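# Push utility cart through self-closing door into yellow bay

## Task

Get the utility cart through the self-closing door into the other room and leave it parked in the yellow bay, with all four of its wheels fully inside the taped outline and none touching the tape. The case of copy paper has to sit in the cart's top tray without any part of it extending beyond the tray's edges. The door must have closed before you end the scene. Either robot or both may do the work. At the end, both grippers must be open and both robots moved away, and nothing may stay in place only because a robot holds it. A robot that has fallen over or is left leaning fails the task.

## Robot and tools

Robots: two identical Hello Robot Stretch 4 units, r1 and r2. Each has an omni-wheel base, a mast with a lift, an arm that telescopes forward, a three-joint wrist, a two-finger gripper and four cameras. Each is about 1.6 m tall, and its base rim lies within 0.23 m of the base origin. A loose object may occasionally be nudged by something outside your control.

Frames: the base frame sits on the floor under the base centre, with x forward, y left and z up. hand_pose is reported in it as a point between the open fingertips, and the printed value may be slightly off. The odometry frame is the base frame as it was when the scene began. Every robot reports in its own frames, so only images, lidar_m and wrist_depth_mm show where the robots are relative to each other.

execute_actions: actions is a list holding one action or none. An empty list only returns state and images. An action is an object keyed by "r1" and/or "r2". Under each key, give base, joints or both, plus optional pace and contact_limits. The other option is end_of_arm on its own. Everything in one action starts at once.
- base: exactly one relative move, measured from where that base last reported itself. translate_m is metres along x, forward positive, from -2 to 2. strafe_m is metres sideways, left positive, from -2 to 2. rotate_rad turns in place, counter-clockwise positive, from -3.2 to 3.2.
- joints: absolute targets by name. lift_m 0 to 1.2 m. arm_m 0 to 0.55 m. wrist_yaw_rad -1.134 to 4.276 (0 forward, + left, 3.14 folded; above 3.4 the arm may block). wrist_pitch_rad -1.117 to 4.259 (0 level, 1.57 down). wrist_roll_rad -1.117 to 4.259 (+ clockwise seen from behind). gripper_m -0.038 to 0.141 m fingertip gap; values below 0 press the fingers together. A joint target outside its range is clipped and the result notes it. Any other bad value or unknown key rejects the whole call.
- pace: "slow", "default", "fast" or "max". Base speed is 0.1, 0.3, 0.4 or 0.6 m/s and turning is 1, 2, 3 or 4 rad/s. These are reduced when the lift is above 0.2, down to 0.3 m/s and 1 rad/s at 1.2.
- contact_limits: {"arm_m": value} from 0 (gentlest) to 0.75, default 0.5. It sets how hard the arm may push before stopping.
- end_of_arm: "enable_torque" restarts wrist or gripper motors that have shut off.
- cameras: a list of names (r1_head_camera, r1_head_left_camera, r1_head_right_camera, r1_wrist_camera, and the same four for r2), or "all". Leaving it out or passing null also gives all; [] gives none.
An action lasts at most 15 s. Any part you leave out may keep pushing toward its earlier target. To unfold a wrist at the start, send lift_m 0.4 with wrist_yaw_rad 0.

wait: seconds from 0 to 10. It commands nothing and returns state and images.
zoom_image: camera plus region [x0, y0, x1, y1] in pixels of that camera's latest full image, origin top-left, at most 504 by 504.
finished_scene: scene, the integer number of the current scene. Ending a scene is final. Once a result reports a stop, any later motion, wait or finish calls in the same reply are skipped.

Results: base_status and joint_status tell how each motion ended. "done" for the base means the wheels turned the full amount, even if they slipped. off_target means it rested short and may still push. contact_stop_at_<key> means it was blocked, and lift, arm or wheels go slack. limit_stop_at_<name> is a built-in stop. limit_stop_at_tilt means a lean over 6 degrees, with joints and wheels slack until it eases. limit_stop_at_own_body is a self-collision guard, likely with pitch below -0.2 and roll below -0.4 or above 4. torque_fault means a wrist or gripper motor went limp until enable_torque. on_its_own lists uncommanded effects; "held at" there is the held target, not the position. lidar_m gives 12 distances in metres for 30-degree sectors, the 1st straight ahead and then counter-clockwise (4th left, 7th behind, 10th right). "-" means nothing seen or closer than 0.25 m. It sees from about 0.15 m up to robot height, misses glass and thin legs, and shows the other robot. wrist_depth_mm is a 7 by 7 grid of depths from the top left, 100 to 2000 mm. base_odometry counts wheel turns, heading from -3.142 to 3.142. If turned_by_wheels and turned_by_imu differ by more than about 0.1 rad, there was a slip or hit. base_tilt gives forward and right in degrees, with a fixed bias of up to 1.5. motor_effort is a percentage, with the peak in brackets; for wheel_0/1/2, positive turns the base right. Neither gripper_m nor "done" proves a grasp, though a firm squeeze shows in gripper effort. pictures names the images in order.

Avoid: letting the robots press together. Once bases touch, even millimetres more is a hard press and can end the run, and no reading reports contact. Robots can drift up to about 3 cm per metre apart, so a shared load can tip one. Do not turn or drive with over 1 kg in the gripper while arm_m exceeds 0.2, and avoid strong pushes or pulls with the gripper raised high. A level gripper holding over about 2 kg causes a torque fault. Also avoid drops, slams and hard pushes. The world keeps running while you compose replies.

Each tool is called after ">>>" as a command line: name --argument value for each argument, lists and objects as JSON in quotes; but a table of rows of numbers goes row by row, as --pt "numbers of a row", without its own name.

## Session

>>> execute_actions --actions '[]'

Scene clock: 0.00 s.
r1.base_odometry: x=+0.000 y=+0.000 heading=+0.000 (m, m, rad; r1's odometry frame)
r1.turned_by_wheels: +0.000 (rad since the last result)
r1.turned_by_imu: +0.000 (rad since the last result)
r1.base_tilt: forward=-0.4 right=+0.5 (deg)
r1.lidar_m: 2.24 4.08 1.89 1.03 0.91 0.91 0.72 0.63 0.64 0.75 1.37 1.90
r1.base_status: not commanded
r1.joint_positions: lift_m=+0.170 arm_m=+0.002 wrist_yaw_rad=+3.213 wrist_pitch_rad=-0.006 wrist_roll_rad=-0.013 gripper_m=+0.057
r1.joint_status: not commanded
r1.motor_effort: lift_m=+20 arm_m=+0 wrist_yaw_rad=+0 wrist_pitch_rad=-7 wrist_roll_rad=-1 gripper_m=-4 wheel_0=-1 wheel_1=+0 wheel_2=-1 (%)
r1.hand_pose: x=-0.1210 y=+0.0666 z=+0.3505 quat_wxyz=(-0.036, +0.003, -0.006, +0.999) (m; r1's base frame)
r1.wrist_depth_mm: - 131 258 1042 1042 866 741 / - 112 132 1060 1060 866 759 / - 113 133 1025 1078 866 759 / - 131 180 1025 1078 878 759 / 194 699 820 1042 1060 878 768 / 209 707 193 976 195 878 750 / 212 668 798 106 798 741 741
r2.base_odometry: x=+0.000 y=+0.000 heading=+0.000 (m, m, rad; r2's odometry frame)
r2.turned_by_wheels: +0.000 (rad since the last result)
r2.turned_by_imu: +0.000 (rad since the last result)
r2.base_tilt: forward=+0.6 right=+0.8 (deg)
r2.lidar_m: 2.57 2.57 2.93 1.54 1.50 2.59 2.16 2.14 1.72 1.46 1.43 1.65
r2.base_status: not commanded
r2.joint_positions: lift_m=+0.273 arm_m=+0.003 wrist_yaw_rad=+3.218 wrist_pitch_rad=-0.011 wrist_roll_rad=+0.016 gripper_m=+0.057
r2.joint_status: not commanded
r2.motor_effort: lift_m=+21 arm_m=-1 wrist_yaw_rad=-1 wrist_pitch_rad=-8 wrist_roll_rad=+0 gripper_m=-2 wheel_0=+0 wheel_1=+0 wheel_2=+0 (%)
r2.hand_pose: x=-0.1208 y=+0.0652 z=+0.4540 quat_wxyz=(-0.038, +0.005, +0.008, +0.999) (m; r2's base frame)
r2.wrist_depth_mm: - 139 243 - - - - / - - 138 - - - - / - 108 137 - - - - / - 116 138 - - - - / 138 138 - - - - - / 211 - 207 1808 201 1661 1661 / 210 1182 1138 113 1160 1042 1098
pictures: r1_head_camera, r1_head_left_camera, r1_head_right_camera, r1_wrist_camera, r2_head_camera, r2_head_left_camera, r2_head_right_camera, r2_wrist_camera
Images, in order (width x height): r1_head_camera 420x560, r1_head_left_camera 420x672, r1_head_right_camera 420x672, r1_wrist_camera 616x392, r2_head_camera 420x560, r2_head_left_camera 420x672, r2_head_right_camera 420x672, r2_wrist_camera 616x392.

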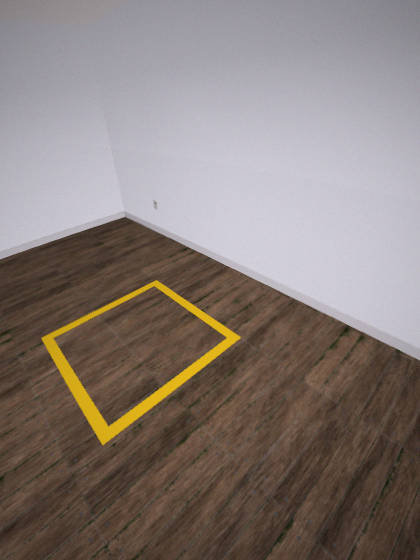

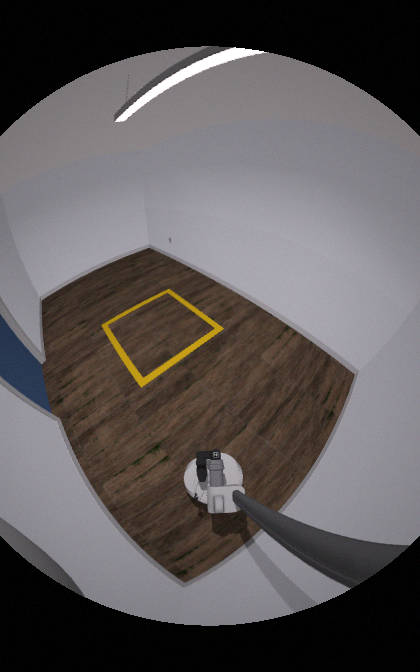

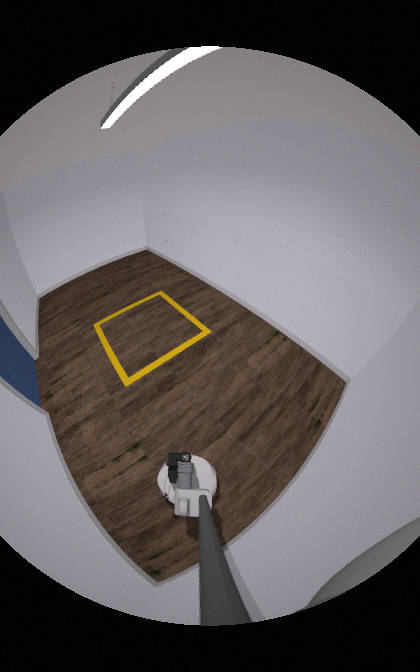

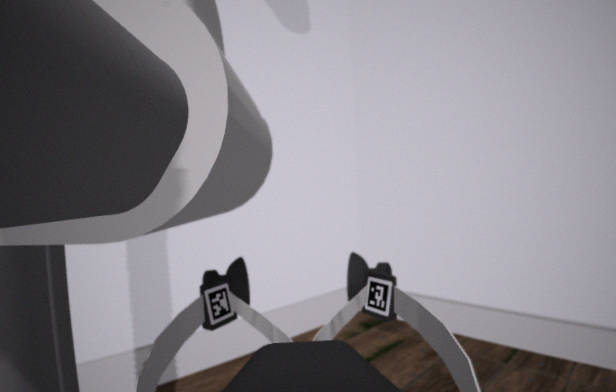

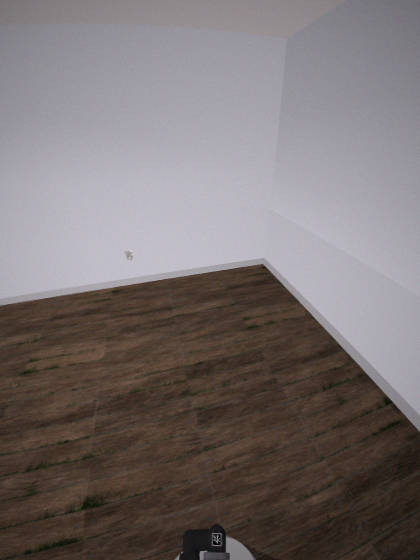

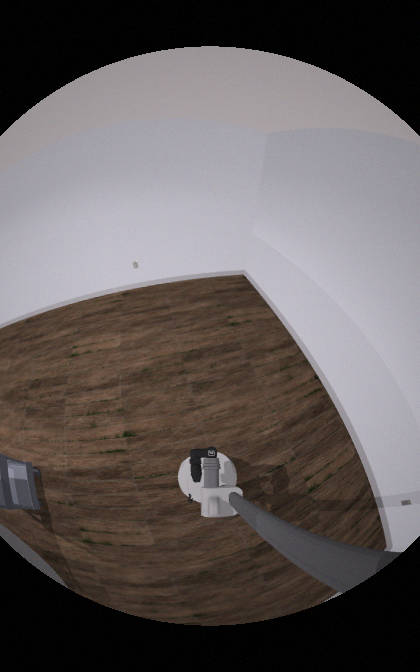

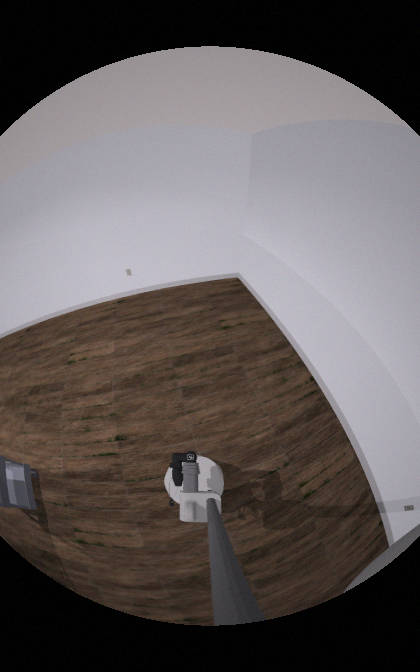

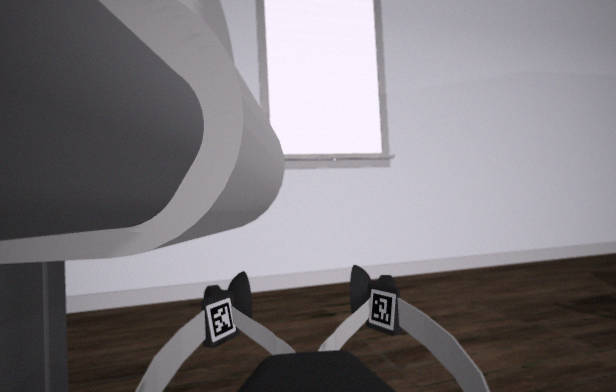

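>>> execute_actions --actions '[{"r1":{"base":{"rotate_rad":0.77},"pace":"fast"},"r2":{"base":{"rotate_rad":1.88},"joints":{"lift_m":0.652,"wrist_yaw_rad":0},"pace":"fast"}}]' --cameras '["r1_head_left_camera","r2_head_camera"]'

Scene clock: 3.93 s.
r1.base_odometry: x=+0.000 y=+0.000 heading=+0.769 (m, m, rad; r1's odometry frame)
r1.turned_by_wheels: +0.769 (rad since the last result)
r1.turned_by_imu: +0.772 (rad since the last result)
r1.base_tilt: forward=-0.5 right=+0.1 (deg)
r1.lidar_m: 3.37 1.27 0.94 0.90 0.89 0.65 0.62 0.67 0.93 1.90 1.99 2.76
r1.base_status: done
r1.joint_positions: lift_m=+0.170 arm_m=+0.002 wrist_yaw_rad=+3.213 wrist_pitch_rad=-0.006 wrist_roll_rad=-0.013 gripper_m=+0.057
r1.joint_status: not commanded
r1.motor_effort: lift_m=+20(20) arm_m=+0(0) wrist_yaw_rad=+0(0) wrist_pitch_rad=-7(7) wrist_roll_rad=-1(0) gripper_m=-7(5) wheel_0=-5(12) wheel_1=-2(10) wheel_2=-2(13) (%)
r1.hand_pose: x=-0.1210 y=+0.0667 z=+0.3505 quat_wxyz=(-0.036, +0.003, -0.006, +0.999) (m; r1's base frame)
r1.wrist_depth_mm: - 131 257 732 723 715 715 / - 113 132 732 732 715 715 / - 113 132 732 723 715 715 / - 131 181 732 723 732 715 / 193 741 732 750 741 741 723 / 209 750 192 750 196 732 732 / 211 741 732 106 715 715 715
r2.base_odometry: x=+0.000 y=+0.000 heading=+1.880 (m, m, rad; r2's odometry frame)
r2.turned_by_wheels: +1.880 (rad since the last result)
r2.turned_by_imu: +1.864 (rad since the last result)
r2.base_tilt: forward=+0.6 right=+0.8 (deg)
r2.lidar_m: 1.51 3.07 2.23 2.15 2.10 1.53 1.46 1.51 2.06 2.57 2.66 3.62
r2.base_status: done
r2.joint_positions: lift_m=+0.652 arm_m=+0.003 wrist_yaw_rad=+0.000 wrist_pitch_rad=-0.011 wrist_roll_rad=+0.016 gripper_m=+0.057
r2.joint_status: all done
r2.motor_effort: lift_m=+23(24) arm_m=-1(1) wrist_yaw_rad=-1(11) wrist_pitch_rad=-8(8) wrist_roll_rad=+0(2) gripper_m=-4(4) wheel_0=-2(10) wheel_1=-2(7) wheel_2=-1(11) (%)
r2.hand_pose: x=+0.4620 y=-0.0873 z=+0.8332 quat_wxyz=(+1.000, +0.008, -0.006, +0.000) (m; r2's base frame)
r2.wrist_depth_mm: - - - - - - - / - - - - - - - / - - - - - - - / - - 1661 - - - - / - - - - - - - / - - 207 1661 201 - - / - - 1756 113 1983 1808 1863
pictures: r1_head_left_camera, r2_head_camera
Images, in order (width x height): r1_head_left_camera 420x672, r2_head_camera 420x560.

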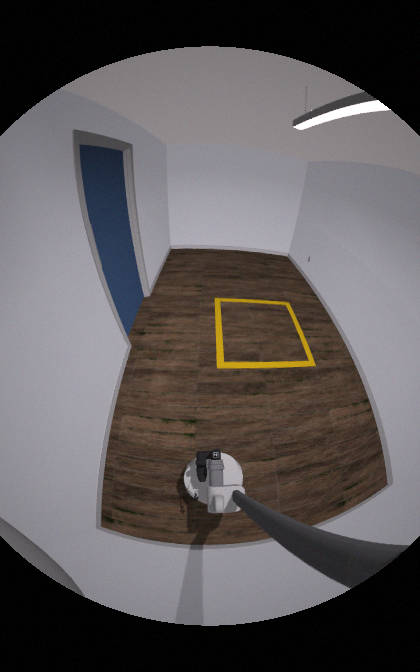

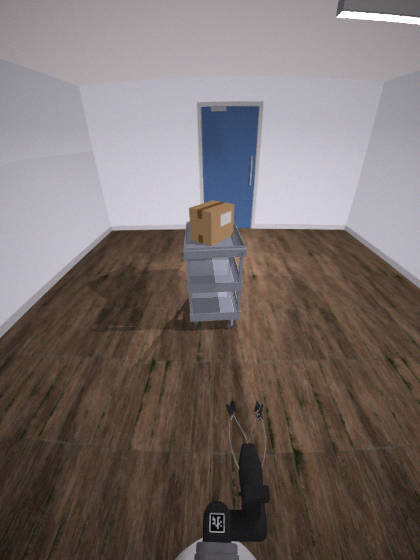

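>>> execute_actions --actions '[{"r1":{"base":{"rotate_rad":3.13},"pace":"fast"},"r2":{"base":{"strafe_m":-0.6},"joints":{"wrist_roll_rad":1.57,"gripper_m":0.141},"pace":"fast"}}]' --cameras '[]'

>>> execute_actions --actions '[{"r1":{"base":{"translate_m":-1.64},"pace":"fast"},"r2":{"base":{"translate_m":2.0},"pace":"max"}}]' --cameras '[]'

>>> execute_actions --actions '[{"r1":{"base":{"strafe_m":-0.62},"pace":"fast"},"r2":{"base":{"translate_m":0.95},"pace":"max"}}]' --cameras '["r1_head_left_camera","r2_head_left_camera"]'

Scene clock: 12.83 s.
r1.base_odometry: x=+0.000 y=+0.000 heading=-2.385 (m, m, rad; r1's odometry frame)
r1.turned_by_wheels: +3.129 (rad since the last result)
r1.turned_by_imu: +3.142 (rad since the last result)
r1.base_tilt: forward=-0.5 right=+0.2 (deg)
r1.lidar_m: 0.62 0.66 0.89 1.89 1.96 2.70 3.70 1.33 0.95 0.90 0.90 0.67
r1.base_status: done
r1.joint_positions: lift_m=+0.170 arm_m=+0.002 wrist_yaw_rad=+3.213 wrist_pitch_rad=-0.006 wrist_roll_rad=-0.013 gripper_m=+0.057
r1.joint_status: not commanded
r1.motor_effort: lift_m=+20(20) arm_m=+0(0) wrist_yaw_rad=+1(2) wrist_pitch_rad=-7(7) wrist_roll_rad=-1(1) gripper_m=-4(4) wheel_0=-5(8) wheel_1=-2(8) wheel_2=-2(12) (%)
r1.hand_pose: x=-0.1209 y=+0.0667 z=+0.3505 quat_wxyz=(-0.036, +0.003, -0.006, +0.999) (m; r1's base frame)
r1.wrist_depth_mm: - 131 257 - - - - / - 113 132 - - - - / - 113 133 - - - - / - 131 181 - - - - / 195 1708 - - - - 1808 / 209 1205 192 1205 196 1078 1025 / 211 820 820 106 809 750 768
r2.base_odometry: x=+0.572 y=+0.182 heading=+1.879 (m, m, rad; r2's odometry frame)
r2.turned_by_wheels: +0.000 (rad since the last result)
r2.turned_by_imu: +0.001 (rad since the last result)
r2.base_tilt: forward=+0.6 right=+0.8 (deg)
r2.lidar_m: 1.58 1.59 2.82 2.76 2.10 1.53 1.45 1.51 2.04 1.96 2.04 2.80
r2.base_status: done
r2.joint_positions: lift_m=+0.652 arm_m=+0.003 wrist_yaw_rad=+0.000 wrist_pitch_rad=-0.011 wrist_roll_rad=+1.570 gripper_m=+0.141
r2.joint_status: all done
r2.motor_effort: lift_m=+23(23) arm_m=-1(1) wrist_yaw_rad=-1(2) wrist_pitch_rad=-8(8) wrist_roll_rad=-1(5) gripper_m=+0(5) wheel_0=-2(12) wheel_1=+0(11) wheel_2=+0(2) (%)
r2.hand_pose: x=+0.4620 y=-0.0874 z=+0.8332 quat_wxyz=(+0.707, +0.707, -0.004, +0.004) (m; r2's base frame)
r2.wrist_depth_mm: - - - - - 1537 1042 / - - - - - 1537 1078 / - - - - - 1576 1078 / - - - - - 1576 1078 / - - - - - 1576 1098 / - 211 - - 1983 1336 1098 / - - - 113 1618 1366 1098
pictures: none
No camera images: the call's "cameras" was empty. Leave "cameras" out to get every camera's image.

Scene clock: 18.63 s.
r1.base_odometry: x=+1.193 y=+1.126 heading=-2.385 (m, m, rad; r1's odometry frame)
r1.turned_by_wheels: +0.000 (rad since the last result)
r1.turned_by_imu: +0.000 (rad since the last result)
r1.base_tilt: forward=-0.4 right=+0.3 (deg)
r1.lidar_m: 2.25 2.34 1.97 1.88 1.93 2.61 2.51 1.32 1.04 0.99 0.98 1.32
r1.base_status: done
r1.joint_positions: lift_m=+0.170 arm_m=+0.002 wrist_yaw_rad=+3.213 wrist_pitch_rad=-0.006 wrist_roll_rad=-0.013 gripper_m=+0.057
r1.joint_status: not commanded
r1.motor_effort: lift_m=+20(20) arm_m=+0(0) wrist_yaw_rad=+1(0) wrist_pitch_rad=-8(7) wrist_roll_rad=+0(0) gripper_m=-5(0) wheel_0=-2(10) wheel_1=-1(8) wheel_2=-2(9) (%)
r1.hand_pose: x=-0.1209 y=+0.0667 z=+0.3505 quat_wxyz=(-0.036, +0.003, -0.006, +0.999) (m; r1's base frame)
r1.wrist_depth_mm: - 131 259 - - - - / - 112 132 - - - - / - 113 133 - - - - / - 131 180 - - - - / 193 1708 - - - - 1921 / 210 1229 192 1229 195 1098 1042 / 212 809 820 106 788 732 788
r2.base_odometry: x=-0.037 y=+2.088 heading=+1.880 (m, m, rad; r2's odometry frame)
r2.turned_by_wheels: +0.000 (rad since the last result)
r2.turned_by_imu: +0.001 (rad since the last result)
r2.base_tilt: forward=+0.6 right=+0.8 (deg)
r2.lidar_m: 2.26 2.44 0.44 0.39 0.40 0.54 3.49 2.82 2.04 1.95 2.04 2.43
r2.base_status: done
r2.joint_positions: lift_m=+0.652 arm_m=+0.003 wrist_yaw_rad=+0.000 wrist_pitch_rad=-0.011 wrist_roll_rad=+1.570 gripper_m=+0.141
r2.joint_status: not commanded
r2.motor_effort: lift_m=+23(23) arm_m=-1(1) wrist_yaw_rad=-2(1) wrist_pitch_rad=-8(8) wrist_roll_rad=+2(2) gripper_m=+0(0) wheel_0=+2(10) wheel_1=+0(6) wheel_2=+2(13) (%)
r2.hand_pose: x=+0.4620 y=-0.0874 z=+0.8332 quat_wxyz=(+0.707, +0.707, -0.004, +0.004) (m; r2's base frame)
r2.wrist_depth_mm: - - - - - 1499 1078 / - - - - - 1537 1078 / - - - - - 1537 1078 / - - - - - 1537 1098 / - - - - - 1576 1098 / - 211 - - - 1366 1098 / - - - 113 - 1499 1118
pictures: none
No camera images: the call's "cameras" was empty. Leave "cameras" out to get every camera's image.

Scene clock: 22.17 s.
r1.base_odometry: x=+0.767 y=+1.577 heading=-2.385 (m, m, rad; r1's odometry frame)
r1.turned_by_wheels: +0.000 (rad since the last result)
r1.turned_by_imu: -0.001 (rad since the last result)
r1.base_tilt: forward=-0.3 right=+0.2 (deg)
r1.lidar_m: 1.20 2.35 2.60 2.50 2.60 2.63 1.31 0.56 0.40 0.37 0.40 0.46
r1.base_status: done
r1.joint_positions: lift_m=+0.170 arm_m=+0.002 wrist_yaw_rad=+3.213 wrist_pitch_rad=-0.006 wrist_roll_rad=-0.013 gripper_m=+0.057
r1.joint_status: not commanded
r1.motor_effort: lift_m=+20(20) arm_m=+0(0) wrist_yaw_rad=+0(0) wrist_pitch_rad=-8(7) wrist_roll_rad=+1(0) gripper_m=-3(7) wheel_0=+2(10) wheel_1=+0(14) wheel_2=-1(1) (%)
r1.hand_pose: x=-0.1209 y=+0.0667 z=+0.3505 quat_wxyz=(-0.036, +0.003, -0.006, +0.999) (m; r1's base frame)
r1.wrist_depth_mm: - 131 258 - - - - / - 112 132 - - - - / - 113 133 - - - - / - 131 180 - - - - / 193 707 1430 - - - 1863 / 208 759 193 1205 195 1098 1060 / 212 668 831 107 798 750 778
r2.base_odometry: x=-0.326 y=+2.993 heading=+1.880 (m, m, rad; r2's odometry frame)
r2.turned_by_wheels: +0.000 (rad since the last result)
r2.turned_by_imu: +0.001 (rad since the last result)
r2.base_tilt: forward=+0.6 right=+0.8 (deg)
r2.lidar_m: 1.31 1.44 2.00 2.77 1.05 0.81 - 2.79 2.04 1.95 2.01 1.45
r2.base_status: done
r2.joint_positions: lift_m=+0.652 arm_m=+0.003 wrist_yaw_rad=+0.000 wrist_pitch_rad=-0.011 wrist_roll_rad=+1.570 gripper_m=+0.141
r2.joint_status: not commanded
r2.motor_effort: lift_m=+23(23) arm_m=-2(1) wrist_yaw_rad=-1(2) wrist_pitch_rad=-8(8) wrist_roll_rad=+2(1) gripper_m=+0(1) wheel_0=+2(7) wheel_1=+2(6) wheel_2=+2(8) (%)
r2.hand_pose: x=+0.4620 y=-0.0874 z=+0.8332 quat_wxyz=(+0.707, +0.707, -0.004, +0.004) (m; r2's base frame)
r2.wrist_depth_mm: 1160 1205 1205 1229 1229 1255 1060 / 1160 1182 1205 1205 1205 1205 1078 / 1160 1182 1182 1205 1229 1229 1078 / 1160 1160 1182 1182 1205 1229 1078 / 1138 1160 1160 1182 1205 1229 1098 / 1138 211 1160 1160 1182 1205 1098 / 1138 1138 1160 113 1182 1182 1118
pictures: r1_head_left_camera, r2_head_left_camera
Images, in order (width x height): r1_head_left_camera 420x672, r2_head_left_camera 420x672.

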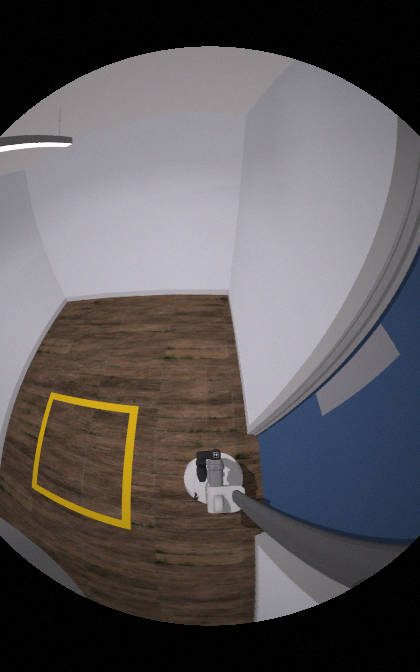

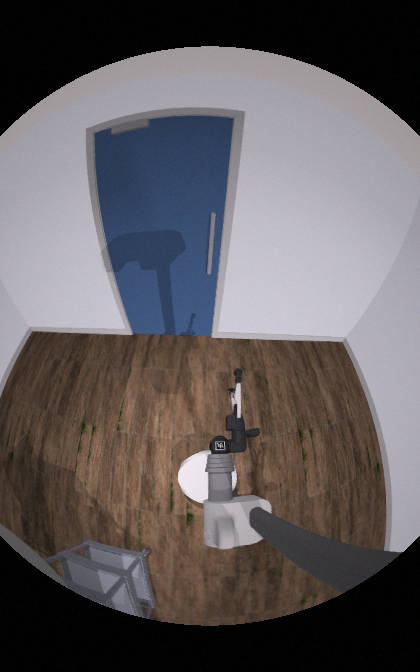

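>>> execute_actions --actions '[{"r1":{"base":{"strafe_m":-0.25},"pace":"slow"},"r2":{"base":{"rotate_rad":-3.165},"pace":"fast"}}]' --cameras '[]'

>>> execute_actions --actions '[{"r1":{"base":{"strafe_m":-0.3},"pace":"slow"},"r2":{"base":{"strafe_m":-0.55},"pace":"fast"}}]' --cameras '["r1_head_right_camera","r2_head_camera","r2_wrist_camera"]'

Scene clock: 28.43 s.
r1.base_odometry: x=+0.596 y=+1.758 heading=-2.385 (m, m, rad; r1's odometry frame)
r1.turned_by_wheels: +0.000 (rad since the last result)
r1.turned_by_imu: +0.001 (rad since the last result)
r1.base_tilt: forward=-0.3 right=+0.2 (deg)
r1.lidar_m: 0.35 2.35 2.86 2.74 2.86 2.59 0.55 0.26 0.25 - 0.25 0.33
r1.base_status: done
r1.joint_positions: lift_m=+0.170 arm_m=+0.002 wrist_yaw_rad=+3.213 wrist_pitch_rad=-0.006 wrist_roll_rad=-0.013 gripper_m=+0.057
r1.joint_status: not commanded
r1.motor_effort: lift_m=+20(20) arm_m=+0(0) wrist_yaw_rad=+0(0) wrist_pitch_rad=-8(8) wrist_roll_rad=+0(0) gripper_m=-6(1) wheel_0=+12(21) wheel_1=-15(26) wheel_2=+1(5) (%)
r1.hand_pose: x=-0.1209 y=+0.0667 z=+0.3505 quat_wxyz=(-0.036, +0.003, -0.006, +0.999) (m; r1's base frame)
r1.wrist_depth_mm: - 131 256 - - - - / - 112 132 - - - - / - 113 132 - - - - / - 131 181 - - - - / 193 459 661 - - - 1863 / 209 477 191 1205 196 1118 1060 / 212 413 668 106 798 741 778
r2.base_odometry: x=-0.326 y=+2.993 heading=-1.285 (m, m, rad; r2's odometry frame)
r2.turned_by_wheels: -3.165 (rad since the last result)
r2.turned_by_imu: -3.138 (rad since the last result)
r2.base_tilt: forward=+0.6 right=+0.8 (deg)
r2.lidar_m: 4.38 2.80 2.02 1.95 2.02 1.48 1.32 1.40 1.99 2.74 1.03 0.83
r2.base_status: done
r2.joint_positions: lift_m=+0.652 arm_m=+0.003 wrist_yaw_rad=+0.000 wrist_pitch_rad=-0.011 wrist_roll_rad=+1.570 gripper_m=+0.141
r2.joint_status: not commanded
r2.motor_effort: lift_m=+21(23) arm_m=-2(2) wrist_yaw_rad=-1(2) wrist_pitch_rad=-8(8) wrist_roll_rad=+1(0) gripper_m=+1(1) wheel_0=+3(8) wheel_1=+1(11) wheel_2=-2(7) (%)
r2.hand_pose: x=+0.4620 y=-0.0874 z=+0.8334 quat_wxyz=(+0.707, +0.707, -0.004, +0.004) (m; r2's base frame)
r2.wrist_depth_mm: - - 676 683 1118 668 878 / - - - 1060 1098 1118 976 / - - - - - 1537 1078 / - - - - - 1576 1078 / - - - - - 1576 1078 / - 211 - - - 1336 1098 / - - - 113 - 1499 1098
pictures: none
No camera images: the call's "cameras" was empty. Leave "cameras" out to get every camera's image.

Scene clock: 32.57 s.
r1.base_odometry: x=+0.390 y=+1.976 heading=-2.385 (m, m, rad; r1's odometry frame)
r1.turned_by_wheels: +0.000 (rad since the last result)
r1.turned_by_imu: -0.002 (rad since the last result)
r1.base_tilt: forward=-0.4 right=+0.3 (deg)
r1.lidar_m: 0.39 0.36 3.15 3.02 3.12 0.56 0.27 0.25 - 0.25 0.34 2.36
r1.base_status: done
r1.joint_positions: lift_m=+0.170 arm_m=+0.002 wrist_yaw_rad=+3.213 wrist_pitch_rad=-0.006 wrist_roll_rad=-0.013 gripper_m=+0.057
r1.joint_status: not commanded
r1.motor_effort: lift_m=+20(20) arm_m=+0(0) wrist_yaw_rad=+0(0) wrist_pitch_rad=-7(7) wrist_roll_rad=-1(1) gripper_m=-5(4) wheel_0=+9(19) wheel_1=-13(24) wheel_2=+0(9) (%)
r1.hand_pose: x=-0.1209 y=+0.0667 z=+0.3505 quat_wxyz=(-0.036, +0.003, -0.006, +0.999) (m; r1's base frame)
r1.wrist_depth_mm: - 131 256 564 - - - / - 113 132 564 - - - / - 113 133 569 - - - / - 131 180 554 - - - / 194 327 410 554 1618 - 1863 / 209 334 192 535 195 1098 1060 / 212 310 402 106 732 759 788
r2.base_odometry: x=-0.853 y=+2.837 heading=-1.285 (m, m, rad; r2's odometry frame)
r2.turned_by_wheels: +0.000 (rad since the last result)
r2.turned_by_imu: +0.000 (rad since the last result)
r2.base_tilt: forward=+0.6 right=+0.8 (deg)
r2.lidar_m: 0.69 3.60 2.61 2.51 2.01 0.90 1.00 1.41 1.97 2.21 2.31 0.75
r2.base_status: done
r2.joint_positions: lift_m=+0.652 arm_m=+0.003 wrist_yaw_rad=+0.000 wrist_pitch_rad=-0.011 wrist_roll_rad=+1.570 gripper_m=+0.141
r2.joint_status: not commanded
r2.motor_effort: lift_m=+21(21) arm_m=-1(1) wrist_yaw_rad=-1(1) wrist_pitch_rad=-8(8) wrist_roll_rad=+1(0) gripper_m=+0(1) wheel_0=-2(14) wheel_1=+0(13) wheel_2=-1(3) (%)
r2.hand_pose: x=+0.4620 y=-0.0874 z=+0.8334 quat_wxyz=(+0.707, +0.707, -0.004, +0.004) (m; r2's base frame)
r2.wrist_depth_mm: - - - - - 1537 1060 / - - - 521 - 539 549 / - - 788 508 1098 661 831 / - - 621 504 1138 683 820 / - 580 554 488 1098 683 668 / - 211 603 480 1025 492 500 / - - - 113 - 496 496
pictures: r1_head_right_camera, r2_head_camera, r2_wrist_camera
Images, in order (width x height): r1_head_right_camera 420x672, r2_head_camera 420x560, r2_wrist_camera 616x392.

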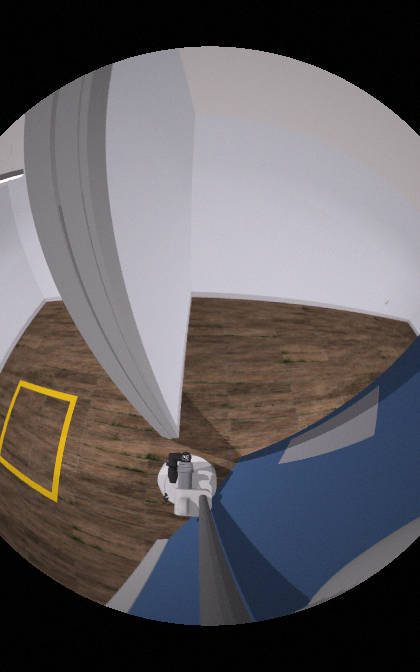

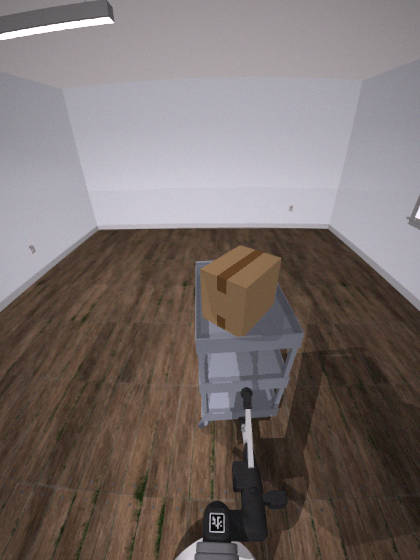

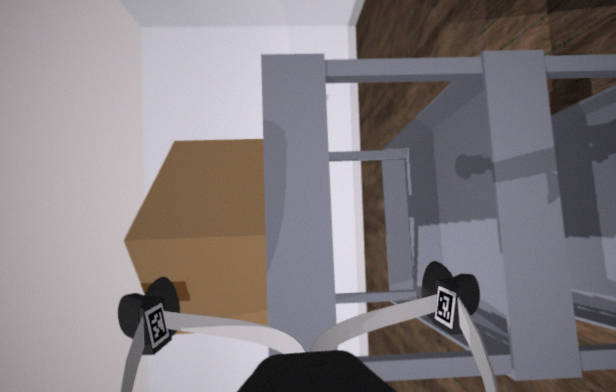

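>>> execute_actions --actions '[{"r1":{"base":{"strafe_m":-0.43},"pace":"slow"},"r2":{"base":{"translate_m":0.28},"pace":"slow"}}]' --cameras '["r2_wrist_camera"]'

>>> execute_actions --actions '[{"r1":{"base":{"translate_m":-0.39},"pace":"slow"},"r2":{"joints":{"gripper_m":0.03,"lift_m":0.645}}}]' --cameras '["r2_wrist_camera"]'

>>> execute_actions --actions '[{"r1":{"base":{"strafe_m":-0.36},"pace":"slow"},"r2":{"base":{"strafe_m":0.3},"pace":"slow"}}]' --cameras '["r1_head_left_camera","r2_head_left_camera"]'

Scene clock: 41.77 s.
r1.base_odometry: x=+0.095 y=+2.288 heading=-2.385 (m, m, rad; r1's odometry frame)
r1.turned_by_wheels: +0.000 (rad since the last result)
r1.turned_by_imu: -0.003 (rad since the last result)
r1.base_tilt: forward=-0.3 right=+0.1 (deg)
r1.lidar_m: 2.15 0.75 0.63 3.45 0.73 0.31 0.25 - 0.25 0.98 3.25 2.38
r1.base_status: done
r1.joint_positions: lift_m=+0.170 arm_m=+0.002 wrist_yaw_rad=+3.213 wrist_pitch_rad=-0.006 wrist_roll_rad=-0.013 gripper_m=+0.057
r1.joint_status: not commanded
r1.motor_effort: lift_m=+20(20) arm_m=+0(0) wrist_yaw_rad=+1(0) wrist_pitch_rad=-8(7) wrist_roll_rad=-1(1) gripper_m=-8(5) wheel_0=+6(14) wheel_1=-10(21) wheel_2=+2(1) (%)
r1.hand_pose: x=-0.1209 y=+0.0667 z=+0.3505 quat_wxyz=(-0.036, +0.003, -0.006, +0.999) (m; r1's base frame)
r1.wrist_depth_mm: - 131 257 382 442 517 627 / - 113 132 382 436 521 634 / - 113 132 382 439 512 597 / - 131 180 382 436 517 609 / 193 300 334 382 436 512 609 / 208 303 193 375 196 512 615 / 211 293 334 106 439 521 615
r2.base_odometry: x=-0.774 y=+2.569 heading=-1.285 (m, m, rad; r2's odometry frame)
r2.turned_by_wheels: +0.000 (rad since the last result)
r2.turned_by_imu: +0.001 (rad since the last result)
r2.base_tilt: forward=+0.6 right=+0.8 (deg)
r2.lidar_m: 0.41 3.60 2.62 2.52 2.41 1.01 0.88 1.75 2.31 2.22 2.30 0.45
r2.base_status: done
r2.joint_positions: lift_m=+0.652 arm_m=+0.003 wrist_yaw_rad=+0.000 wrist_pitch_rad=-0.011 wrist_roll_rad=+1.570 gripper_m=+0.141
r2.joint_status: not commanded
r2.motor_effort: lift_m=+20(21) arm_m=-2(2) wrist_yaw_rad=-1(1) wrist_pitch_rad=-8(8) wrist_roll_rad=+1(0) gripper_m=+1(1) wheel_0=+4(6) wheel_1=+2(9) wheel_2=-1(12) (%)
r2.hand_pose: x=+0.4620 y=-0.0874 z=+0.8334 quat_wxyz=(+0.707, +0.707, -0.004, +0.004) (m; r2's base frame)
r2.wrist_depth_mm: - - - 232 - 1499 433 / - - 496 229 - 634 473 / - 421 379 224 831 668 477 / 330 330 319 220 842 676 480 / 273 273 270 217 820 683 484 / 279 211 212 212 216 574 484 / 322 325 330 113 - 634 492
pictures: r2_wrist_camera
Images, in order (width x height): r2_wrist_camera 616x392.

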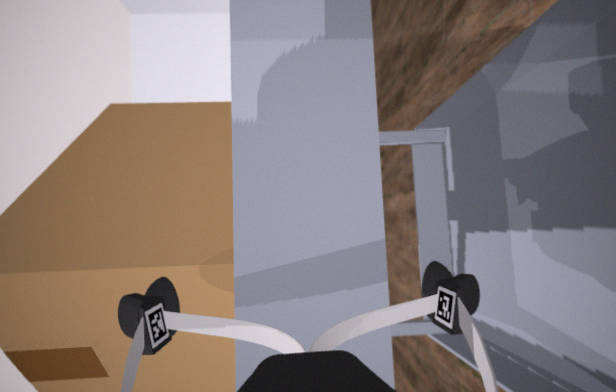

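Scene clock: 46.93 s.
r1.base_odometry: x=+0.379 y=+2.556 heading=-2.386 (m, m, rad; r1's odometry frame)
r1.turned_by_wheels: -0.001 (rad since the last result)
r1.turned_by_imu: +0.001 (rad since the last result)
r1.base_tilt: forward=-0.5 right=+0.4 (deg)
r1.lidar_m: 2.12 0.90 3.62 0.55 0.25 0.25 - 0.25 0.36 0.96 1.03 2.78
r1.base_status: done
r1.joint_positions: lift_m=+0.170 arm_m=+0.002 wrist_yaw_rad=+3.213 wrist_pitch_rad=-0.006 wrist_roll_rad=-0.013 gripper_m=+0.057
r1.joint_status: not commanded
r1.motor_effort: lift_m=+20(20) arm_m=+0(0) wrist_yaw_rad=+0(0) wrist_pitch_rad=-7(8) wrist_roll_rad=+0(0) gripper_m=-4(5) wheel_0=-6(13) wheel_1=-8(19) wheel_2=+5(15) (%)
r1.hand_pose: x=-0.1209 y=+0.0667 z=+0.3505 quat_wxyz=(-0.036, +0.003, -0.006, +0.999) (m; r1's base frame)
r1.wrist_depth_mm: - 131 257 303 291 278 268 / - 112 132 303 291 279 272 / - 113 133 301 294 281 273 / - 131 181 307 296 283 274 / 195 334 320 310 293 282 276 / 209 338 193 309 195 285 276 / 211 340 324 107 296 279 276
r2.base_odometry: x=-0.774 y=+2.569 heading=-1.284 (m, m, rad; r2's odometry frame)
r2.turned_by_wheels: +0.000 (rad since the last result)
r2.turned_by_imu: +0.001 (rad since the last result)
r2.base_tilt: forward=+0.6 right=+0.8 (deg)
r2.lidar_m: 0.40 3.56 2.61 2.51 2.39 1.81 0.95 0.87 2.31 2.21 2.29 0.42
r2.base_status: not commanded
r2.joint_positions: lift_m=+0.645 arm_m=+0.003 wrist_yaw_rad=+0.002 wrist_pitch_rad=-0.012 wrist_roll_rad=+1.570 gripper_m=+0.031
r2.joint_status: all done
r2.motor_effort: lift_m=+17(19) arm_m=-2(1) wrist_yaw_rad=-7(11) wrist_pitch_rad=-7(9) wrist_roll_rad=-1(0) gripper_m=-31(33) wheel_0=+2(4) wheel_1=+2(3) wheel_2=+3(3) (%)
r2.hand_pose: x=+0.4622 y=-0.0868 z=+0.8268 quat_wxyz=(+0.707, +0.707, -0.003, +0.005) (m; r2's base frame)
r2.wrist_depth_mm: - - 223 223 - 1499 430 / - - 218 219 - 621 466 / - 404 214 214 831 661 469 / 320 320 211 211 842 668 473 / 265 264 208 208 820 676 477 / 271 270 202 204 203 603 480 / 310 173 200 113 - 591 480
pictures: r2_wrist_camera
Images, in order (width x height): r2_wrist_camera 616x392.

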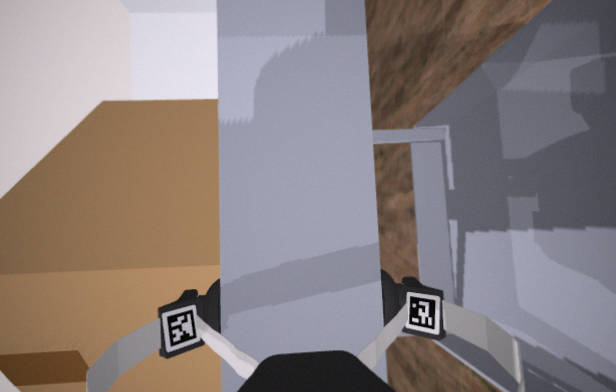

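Scene clock: 51.67 s.
r1.base_odometry: x=+0.132 y=+2.817 heading=-2.386 (m, m, rad; r1's odometry frame)
r1.turned_by_wheels: +0.000 (rad since the last result)
r1.turned_by_imu: -0.001 (rad since the last result)
r1.base_tilt: forward=-0.6 right=+0.5 (deg)
r1.lidar_m: 2.65 1.29 1.15 0.62 0.28 0.25 2.10 2.20 2.95 1.11 0.70 2.77
r1.base_status: done
r1.joint_positions: lift_m=+0.170 arm_m=+0.002 wrist_yaw_rad=+3.213 wrist_pitch_rad=-0.006 wrist_roll_rad=-0.013 gripper_m=+0.057
r1.joint_status: not commanded
r1.motor_effort: lift_m=+20(20) arm_m=+0(0) wrist_yaw_rad=+1(0) wrist_pitch_rad=-7(7) wrist_roll_rad=-1(0) gripper_m=-7(3) wheel_0=+4(7) wheel_1=-6(10) wheel_2=+0(8) (%)
r1.hand_pose: x=-0.1209 y=+0.0667 z=+0.3505 quat_wxyz=(-0.036, +0.003, -0.006, +0.999) (m; r1's base frame)
r1.wrist_depth_mm: - 131 256 306 300 291 286 / - 113 132 307 301 294 289 / - 113 133 309 304 294 287 / - 131 180 309 303 297 290 / 194 - 319 312 304 296 290 / 209 1281 192 312 195 297 290 / 213 809 322 107 306 296 291
r2.base_odometry: x=-0.487 y=+2.653 heading=-1.285 (m, m, rad; r2's odometry frame)
r2.turned_by_wheels: -0.001 (rad since the last result)
r2.turned_by_imu: -0.003 (rad since the last result)
r2.base_tilt: forward=+0.6 right=+0.8 (deg)
r2.lidar_m: 0.44 3.18 2.28 2.21 2.31 1.76 1.70 0.69 2.38 2.51 0.46 0.40
r2.base_status: done
r2.joint_positions: lift_m=+0.645 arm_m=+0.003 wrist_yaw_rad=-0.005 wrist_pitch_rad=-0.012 wrist_roll_rad=+1.570 gripper_m=+0.031
r2.joint_status: not commanded
r2.motor_effort: lift_m=+17(17) arm_m=-2(2) wrist_yaw_rad=+12(40) wrist_pitch_rad=-7(7) wrist_roll_rad=-1(1) gripper_m=-30(33) wheel_0=-9(15) wheel_1=+1(6) wheel_2=-1(1) (%)
r2.hand_pose: x=+0.4616 y=-0.0889 z=+0.8269 quat_wxyz=(+0.707, +0.707, -0.006, +0.002) (m; r2's base frame)
r2.wrist_depth_mm: 319 322 150 151 156 654 462 / 293 294 158 160 165 654 466 / 270 272 168 168 778 668 473 / 250 251 179 179 820 668 473 / 253 264 193 190 - 634 477 / - 399 199 204 200 512 449 / - 173 216 113 - 1618 415
pictures: r1_head_left_camera, r2_head_left_camera
Images, in order (width x height): r1_head_left_camera 420x672, r2_head_left_camera 420x672.

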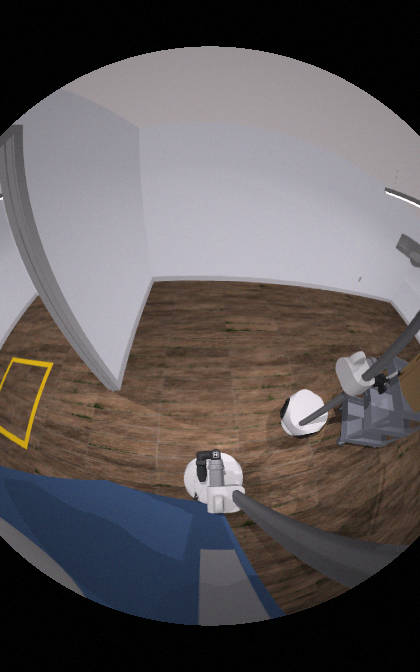

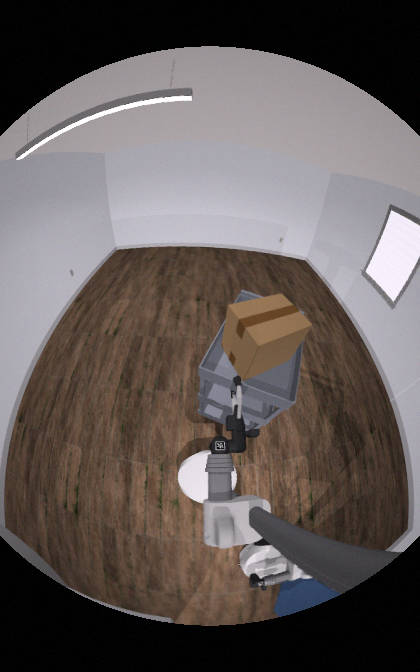

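>>> execute_actions --actions '[{"r1":{"base":{"translate_m":-0.14},"pace":"slow"},"r2":{"base":{"translate_m":-0.15},"pace":"slow"}}]' --cameras '[]'

>>> execute_actions --actions '[{"r2":{"base":{"translate_m":-0.7}}}]' --cameras '["r1_head_left_camera","r2_head_left_camera"]'

Scene clock: 57.67 s.
r1.base_odometry: x=+0.224 y=+2.903 heading=-2.369 (m, m, rad; r1's odometry frame)
r1.turned_by_wheels: +0.017 (rad since the last result)
r1.turned_by_imu: +0.055 (rad since the last result)
r1.base_tilt: forward=-0.3 right=+0.2 (deg)
r1.lidar_m: 2.75 1.21 1.25 0.42 0.25 0.27 2.02 2.11 2.97 1.06 0.64 0.69
r1.base_status: translate_m contact_stop (by the wheels' count: -0.125 of -0.140)
r1.joint_positions: lift_m=+0.170 arm_m=+0.002 wrist_yaw_rad=+3.213 wrist_pitch_rad=-0.006 wrist_roll_rad=-0.013 gripper_m=+0.057
r1.joint_status: not commanded
r1.on_its_own: the wheels are slack since a contact_stop
r1.motor_effort: lift_m=+20(20) arm_m=+0(0) wrist_yaw_rad=+0(2) wrist_pitch_rad=-8(9) wrist_roll_rad=-1(1) gripper_m=-4(4) wheel_0=+0(27) wheel_1=+0(36) wheel_2=+0(36) (%)
r1.hand_pose: x=-0.1209 y=+0.0666 z=+0.3504 quat_wxyz=(-0.036, +0.003, -0.006, +0.999) (m; r1's base frame)
r1.wrist_depth_mm: - 132 258 296 278 260 - / - 113 132 298 278 262 250 / - 113 132 296 281 265 251 / - 131 181 301 281 265 253 / 193 - 327 301 281 265 253 / 210 1255 191 304 196 267 254 / 212 820 327 106 283 260 254
r2.base_odometry: x=-0.529 y=+2.797 heading=-1.285 (m, m, rad; r2's odometry frame)
r2.turned_by_wheels: +0.000 (rad since the last result)
r2.turned_by_imu: +0.002 (rad since the last result)
r2.base_tilt: forward=+0.7 right=+0.7 (deg)
r2.lidar_m: 0.44 3.18 2.29 2.22 2.21 1.61 1.55 0.64 0.66 2.51 2.61 0.43
r2.base_status: done
r2.joint_positions: lift_m=+0.645 arm_m=+0.003 wrist_yaw_rad=+0.011 wrist_pitch_rad=-0.012 wrist_roll_rad=+1.570 gripper_m=+0.031
r2.joint_status: not commanded
r2.on_its_own: wrist_yaw_rad is at rest, and its effort (-33) is outside its rest range (-13 to +13)
r2.motor_effort: lift_m=+17(17) arm_m=-2(2) wrist_yaw_rad=-33(33) wrist_pitch_rad=-7(7) wrist_roll_rad=-2(2) gripper_m=-31(34) wheel_0=-1(12) wheel_1=-3(7) wheel_2=+7(10) (%)
r2.hand_pose: x=+0.4630 y=-0.0841 z=+0.8269 quat_wxyz=(+0.707, +0.707, +0.000, +0.008) (m; r2's base frame)
r2.wrist_depth_mm: 373 366 165 166 699 647 462 / 320 324 171 172 768 654 466 / 289 291 178 179 798 661 469 / 260 263 187 186 809 668 469 / 247 252 196 195 809 647 477 / 347 336 200 204 202 539 466 / - 175 211 113 - 1618 421
pictures: none
No camera images: the call's "cameras" was empty. Leave "cameras" out to get every camera's image.

not run: a stop came earlier in this reply.

>>> execute_actions --actions '[{"r1":{"base":{"strafe_m":-0.05},"pace":"slow"},"r2":{"base":{"translate_m":-0.1},"pace":"slow"}}]' --cameras '[]'

>>> execute_actions --actions '[{"r1":{"base":{"translate_m":-0.025},"pace":"slow"},"r2":{"base":{"translate_m":-0.6}}}]' --cameras '["r1_head_left_camera","r2_head_left_camera"]'

Scene clock: 62.77 s.
r1.base_odometry: x=+0.190 y=+2.938 heading=-2.370 (m, m, rad; r1's odometry frame)
r1.turned_by_wheels: +0.000 (rad since the last result)
r1.turned_by_imu: -0.001 (rad since the last result)
r1.base_tilt: forward=-0.5 right=+0.2 (deg)
r1.lidar_m: 2.76 1.25 1.26 0.44 0.25 0.25 0.25 2.12 2.97 0.92 0.53 0.52
r1.base_status: done
r1.joint_positions: lift_m=+0.170 arm_m=+0.002 wrist_yaw_rad=+3.213 wrist_pitch_rad=-0.006 wrist_roll_rad=-0.013 gripper_m=+0.057
r1.joint_status: not commanded
r1.motor_effort: lift_m=+20(20) arm_m=+0(0) wrist_yaw_rad=+0(0) wrist_pitch_rad=-7(7) wrist_roll_rad=-1(0) gripper_m=-5(6) wheel_0=+4(7) wheel_1=-6(9) wheel_2=+0(3) (%)
r1.hand_pose: x=-0.1209 y=+0.0666 z=+0.3504 quat_wxyz=(-0.036, +0.003, -0.006, +0.999) (m; r1's base frame)
r1.wrist_depth_mm: - 131 257 298 279 263 250 / - 112 132 300 282 264 252 / - 113 133 297 282 267 254 / - 131 181 303 285 268 255 / 194 - - 303 283 267 256 / 209 1255 191 303 196 268 257 / 211 820 831 106 283 265 258
r2.base_odometry: x=-0.557 y=+2.893 heading=-1.284 (m, m, rad; r2's odometry frame)
r2.turned_by_wheels: +0.000 (rad since the last result)
r2.turned_by_imu: +0.002 (rad since the last result)
r2.base_tilt: forward=+0.5 right=+0.8 (deg)
r2.lidar_m: 0.42 3.14 2.29 2.21 2.05 1.51 1.47 0.54 0.53 2.51 2.61 0.43
r2.base_status: done
r2.joint_positions: lift_m=+0.645 arm_m=+0.003 wrist_yaw_rad=+0.010 wrist_pitch_rad=-0.012 wrist_roll_rad=+1.570 gripper_m=+0.031
r2.joint_status: not commanded
r2.on_its_own: wrist_yaw_rad is at rest, and its effort (-30) is outside its rest range (-13 to +13)
r2.motor_effort: lift_m=+17(17) arm_m=-2(2) wrist_yaw_rad=-30(35) wrist_pitch_rad=-6(7) wrist_roll_rad=-2(0) gripper_m=-31(33) wheel_0=+0(2) wheel_1=-2(5) wheel_2=+8(15) (%)
r2.hand_pose: x=+0.4629 y=-0.0846 z=+0.8269 quat_wxyz=(+0.707, +0.707, -0.001, +0.008) (m; r2's base frame)
r2.wrist_depth_mm: - 424 179 180 750 609 459 / 366 359 183 184 778 654 466 / 309 310 189 189 798 661 469 / 272 273 193 193 831 661 469 / 252 256 198 199 831 676 473 / 309 304 201 204 203 564 480 / - 173 208 113 - 1618 430
pictures: none
No camera images: the call's "cameras" was empty. Leave "cameras" out to get every camera's image.

Scene clock: 66.23 s.
r1.base_odometry: x=+0.200 y=+2.948 heading=-2.356 (m, m, rad; r1's odometry frame)
r1.turned_by_wheels: +0.014 (rad since the last result)
r1.turned_by_imu: +0.013 (rad since the last result)
r1.base_tilt: forward=-0.4 right=+0.3 (deg)
r1.lidar_m: 0.35 0.37 1.26 0.41 0.25 - 2.00 2.11 2.98 4.90 0.50 0.40
r1.base_status: translate_m contact_stop (by the wheels' count: -0.014 of -0.025)
r1.joint_positions: lift_m=+0.170 arm_m=+0.002 wrist_yaw_rad=+3.213 wrist_pitch_rad=-0.006 wrist_roll_rad=-0.013 gripper_m=+0.057
r1.joint_status: not commanded
r1.on_its_own: the wheels are slack since a contact_stop
r1.motor_effort: lift_m=+20(20) arm_m=+0(0) wrist_yaw_rad=+0(1) wrist_pitch_rad=-8(8) wrist_roll_rad=+0(0) gripper_m=-6(4) wheel_0=+0(27) wheel_1=+0(33) wheel_2=+0(39) (%)
r1.hand_pose: x=-0.1209 y=+0.0666 z=+0.3504 quat_wxyz=(-0.036, +0.003, -0.006, +0.999) (m; r1's base frame)
r1.wrist_depth_mm: - 132 256 296 276 258 - / - 113 132 296 277 259 247 / - 113 133 294 279 260 250 / - 131 181 298 282 263 251 / 194 - - 301 279 262 251 / 209 1229 193 303 196 263 252 / 212 809 809 106 282 260 251
r2.base_odometry: x=-0.726 y=+3.468 heading=-1.285 (m, m, rad; r2's odometry frame)
r2.turned_by_wheels: +0.000 (rad since the last result)
r2.turned_by_imu: +0.002 (rad since the last result)
r2.base_tilt: forward=+0.6 right=+0.8 (deg)
r2.lidar_m: 0.37 0.54 2.29 2.21 1.20 0.89 3.88 0.85 0.70 0.34 0.35 0.47
r2.base_status: done
r2.joint_positions: lift_m=+0.645 arm_m=+0.003 wrist_yaw_rad=+0.004 wrist_pitch_rad=-0.011 wrist_roll_rad=+1.570 gripper_m=+0.031
r2.joint_status: not commanded
r2.motor_effort: lift_m=+18(18) arm_m=-1(1) wrist_yaw_rad=-12(34) wrist_pitch_rad=-7(8) wrist_roll_rad=-2(0) gripper_m=-32(34) wheel_0=-1(6) wheel_1=-2(7) wheel_2=+2(13) (%)
r2.hand_pose: x=+0.4623 y=-0.0863 z=+0.8267 quat_wxyz=(+0.707, +0.707, -0.003, +0.005) (m; r2's base frame)
r2.wrist_depth_mm: - - - 291 - 1336 384 / - - - 268 - 1499 439 / - - - 249 - 609 466 / - 452 379 233 - 661 473 / 312 310 276 219 854 676 473 / 259 260 202 206 202 597 480 / 273 173 195 113 - 683 480
pictures: r1_head_left_camera, r2_head_left_camera
Images, in order (width x height): r1_head_left_camera 420x672, r2_head_left_camera 420x672.

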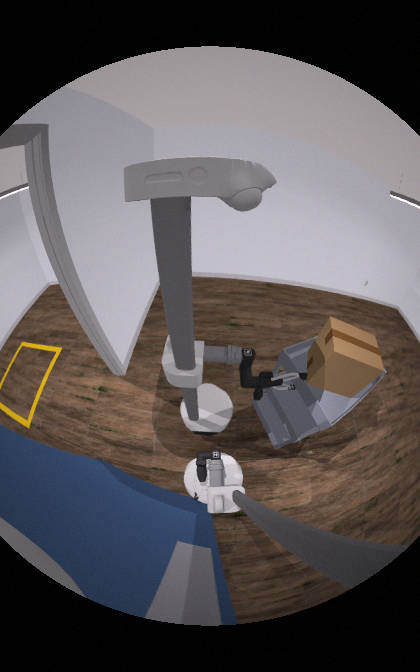

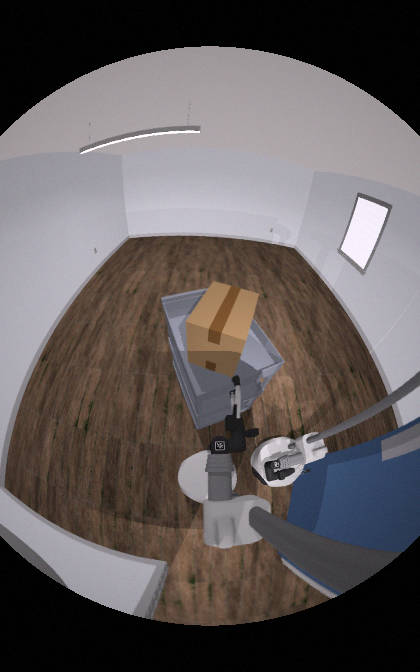

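>>> execute_actions --actions '[{"r1":{"base":{"strafe_m":-0.005},"pace":"slow"},"r2":{"base":{"strafe_m":0.12},"pace":"slow"}}]' --cameras '[]'

>>> execute_actions --actions '[{"r2":{"base":{"translate_m":-0.52},"pace":"slow"}}]' --cameras '["r1_head_left_camera","r2_head_left_camera"]'

Scene clock: 72.03 s.
r1.base_odometry: x=+0.197 y=+2.951 heading=-2.356 (m, m, rad; r1's odometry frame)
r1.turned_by_wheels: +0.000 (rad since the last result)
r1.turned_by_imu: +0.000 (rad since the last result)
r1.base_tilt: forward=-0.5 right=+0.4 (deg)
r1.lidar_m: 0.47 0.52 1.30 0.41 0.25 - 1.99 2.11 2.99 4.89 0.50 0.53
r1.base_status: done
r1.joint_positions: lift_m=+0.170 arm_m=+0.002 wrist_yaw_rad=+3.213 wrist_pitch_rad=-0.006 wrist_roll_rad=-0.013 gripper_m=+0.057
r1.joint_status: not commanded
r1.motor_effort: lift_m=+20(20) arm_m=-1(0) wrist_yaw_rad=+0(1) wrist_pitch_rad=-8(7) wrist_roll_rad=+0(0) gripper_m=-6(5) wheel_0=+3(2) wheel_1=-5(8) wheel_2=+0(2) (%)
r1.hand_pose: x=-0.1209 y=+0.0666 z=+0.3504 quat_wxyz=(-0.036, +0.003, -0.006, +0.999) (m; r1's base frame)
r1.wrist_depth_mm: - 131 256 297 277 258 - / - 112 132 298 277 260 247 / - 113 133 297 279 262 248 / - 131 180 300 279 263 250 / 195 - - 301 279 264 251 / 210 1281 192 303 196 265 251 / 212 820 820 106 281 260 251
r2.base_odometry: x=-0.611 y=+3.502 heading=-1.285 (m, m, rad; r2's odometry frame)
r2.turned_by_wheels: +0.000 (rad since the last result)
r2.turned_by_imu: -0.001 (rad since the last result)
r2.base_tilt: forward=+0.6 right=+0.8 (deg)
r2.lidar_m: 0.38 2.99 2.17 2.09 1.21 0.87 0.86 0.98 0.82 0.45 0.49 0.44
r2.base_status: done
r2.joint_positions: lift_m=+0.645 arm_m=+0.003 wrist_yaw_rad=-0.011 wrist_pitch_rad=-0.012 wrist_roll_rad=+1.570 gripper_m=+0.031
r2.joint_status: not commanded
r2.on_its_own: wrist_yaw_rad is at rest, and its effort (+31) is outside its rest range (-13 to +13)
r2.motor_effort: lift_m=+18(18) arm_m=-2(1) wrist_yaw_rad=+31(40) wrist_pitch_rad=-5(7) wrist_roll_rad=-2(0) gripper_m=-26(32) wheel_0=-6(16) wheel_1=+3(6) wheel_2=-3(5) (%)
r2.hand_pose: x=+0.4610 y=-0.0906 z=+0.8269 quat_wxyz=(+0.707, +0.707, -0.008, +0.000) (m; r2's base frame)
r2.wrist_depth_mm: - - - 252 - 1537 415 / - - - 242 - 1430 455 / - 517 442 232 - 621 469 / 392 366 327 222 854 661 469 / 283 283 258 213 831 676 473 / 263 264 203 205 202 597 480 / 289 175 198 113 768 691 484
pictures: none
No camera images: the call's "cameras" was empty. Leave "cameras" out to get every camera's image.

Scene clock: 78.53 s.
r1.base_odometry: x=+0.197 y=+2.951 heading=-2.356 (m, m, rad; r1's odometry frame)
r1.turned_by_wheels: +0.000 (rad since the last result)
r1.turned_by_imu: +0.000 (rad since the last result)
r1.base_tilt: forward=-0.5 right=+0.3 (deg)
r1.lidar_m: 0.31 0.61 0.70 0.43 0.25 - 2.00 2.10 2.99 4.88 0.65 0.37
r1.base_status: not commanded
r1.joint_positions: lift_m=+0.170 arm_m=+0.002 wrist_yaw_rad=+3.213 wrist_pitch_rad=-0.006 wrist_roll_rad=-0.013 gripper_m=+0.057
r1.joint_status: not commanded
r1.motor_effort: lift_m=+20(20) arm_m=+0(0) wrist_yaw_rad=+0(0) wrist_pitch_rad=-7(8) wrist_roll_rad=+0(1) gripper_m=-2(4) wheel_0=+4(3) wheel_1=-5(5) wheel_2=+0(1) (%)
r1.hand_pose: x=-0.1209 y=+0.0666 z=+0.3504 quat_wxyz=(-0.036, +0.003, -0.006, +0.999) (m; r1's base frame)
r1.wrist_depth_mm: - 131 256 296 276 258 - / - 112 132 297 277 259 247 / - 113 133 296 279 263 250 / - 131 181 300 279 263 251 / 194 - - 303 278 264 252 / 210 1255 191 303 196 263 251 / 212 809 831 106 281 259 251
r2.base_odometry: x=-0.758 y=+4.000 heading=-1.284 (m, m, rad; r2's odometry frame)
r2.turned_by_wheels: +0.001 (rad since the last result)
r2.turned_by_imu: +0.005 (rad since the last result)
r2.base_tilt: forward=+0.6 right=+0.7 (deg)
r2.lidar_m: 0.39 2.97 2.17 1.33 0.48 0.35 3.32 3.38 0.70 0.69 0.67 0.46
r2.base_status: done
r2.joint_positions: lift_m=+0.645 arm_m=+0.003 wrist_yaw_rad=+0.012 wrist_pitch_rad=-0.012 wrist_roll_rad=+1.570 gripper_m=+0.031
r2.joint_status: not commanded
r2.on_its_own: wrist_yaw_rad is at rest, and its effort (-36) is outside its rest range (-13 to +13)
r2.motor_effort: lift_m=+18(18) arm_m=-1(2) wrist_yaw_rad=-36(37) wrist_pitch_rad=-7(7) wrist_roll_rad=+0(2) gripper_m=-32(36) wheel_0=+1(5) wheel_1=-3(6) wheel_2=+8(13) (%)
r2.hand_pose: x=+0.4630 y=-0.0840 z=+0.8267 quat_wxyz=(+0.707, +0.707, +0.000, +0.008) (m; r2's base frame)
r2.wrist_depth_mm: - - - 266 - 1537 407 / - - - 251 - 1537 455 / - - 488 238 - 621 469 / - 392 343 226 842 668 469 / 294 293 265 216 842 676 473 / 262 262 205 206 201 597 477 / 283 173 197 113 750 691 484
pictures: r1_head_left_camera, r2_head_left_camera
Images, in order (width x height): r1_head_left_camera 420x672, r2_head_left_camera 420x672.

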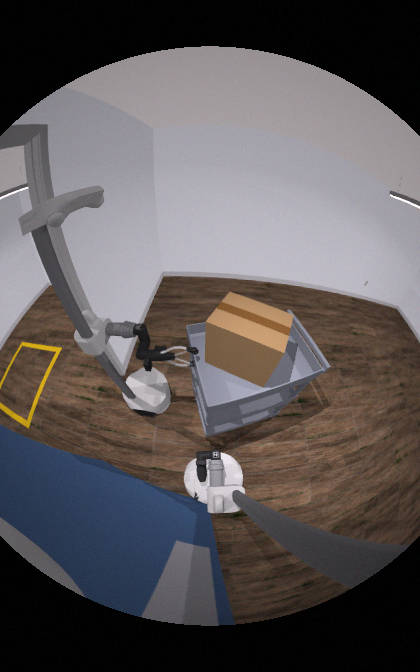

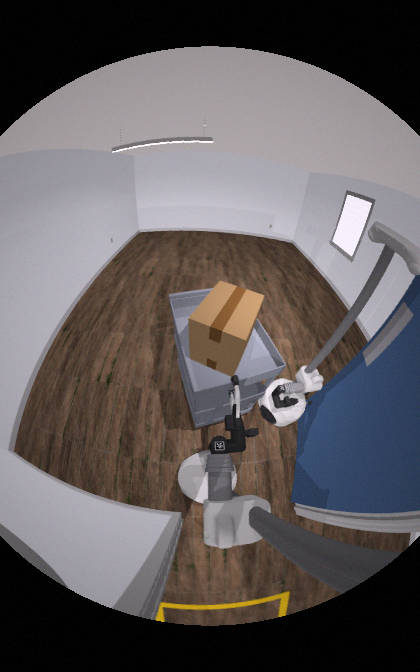

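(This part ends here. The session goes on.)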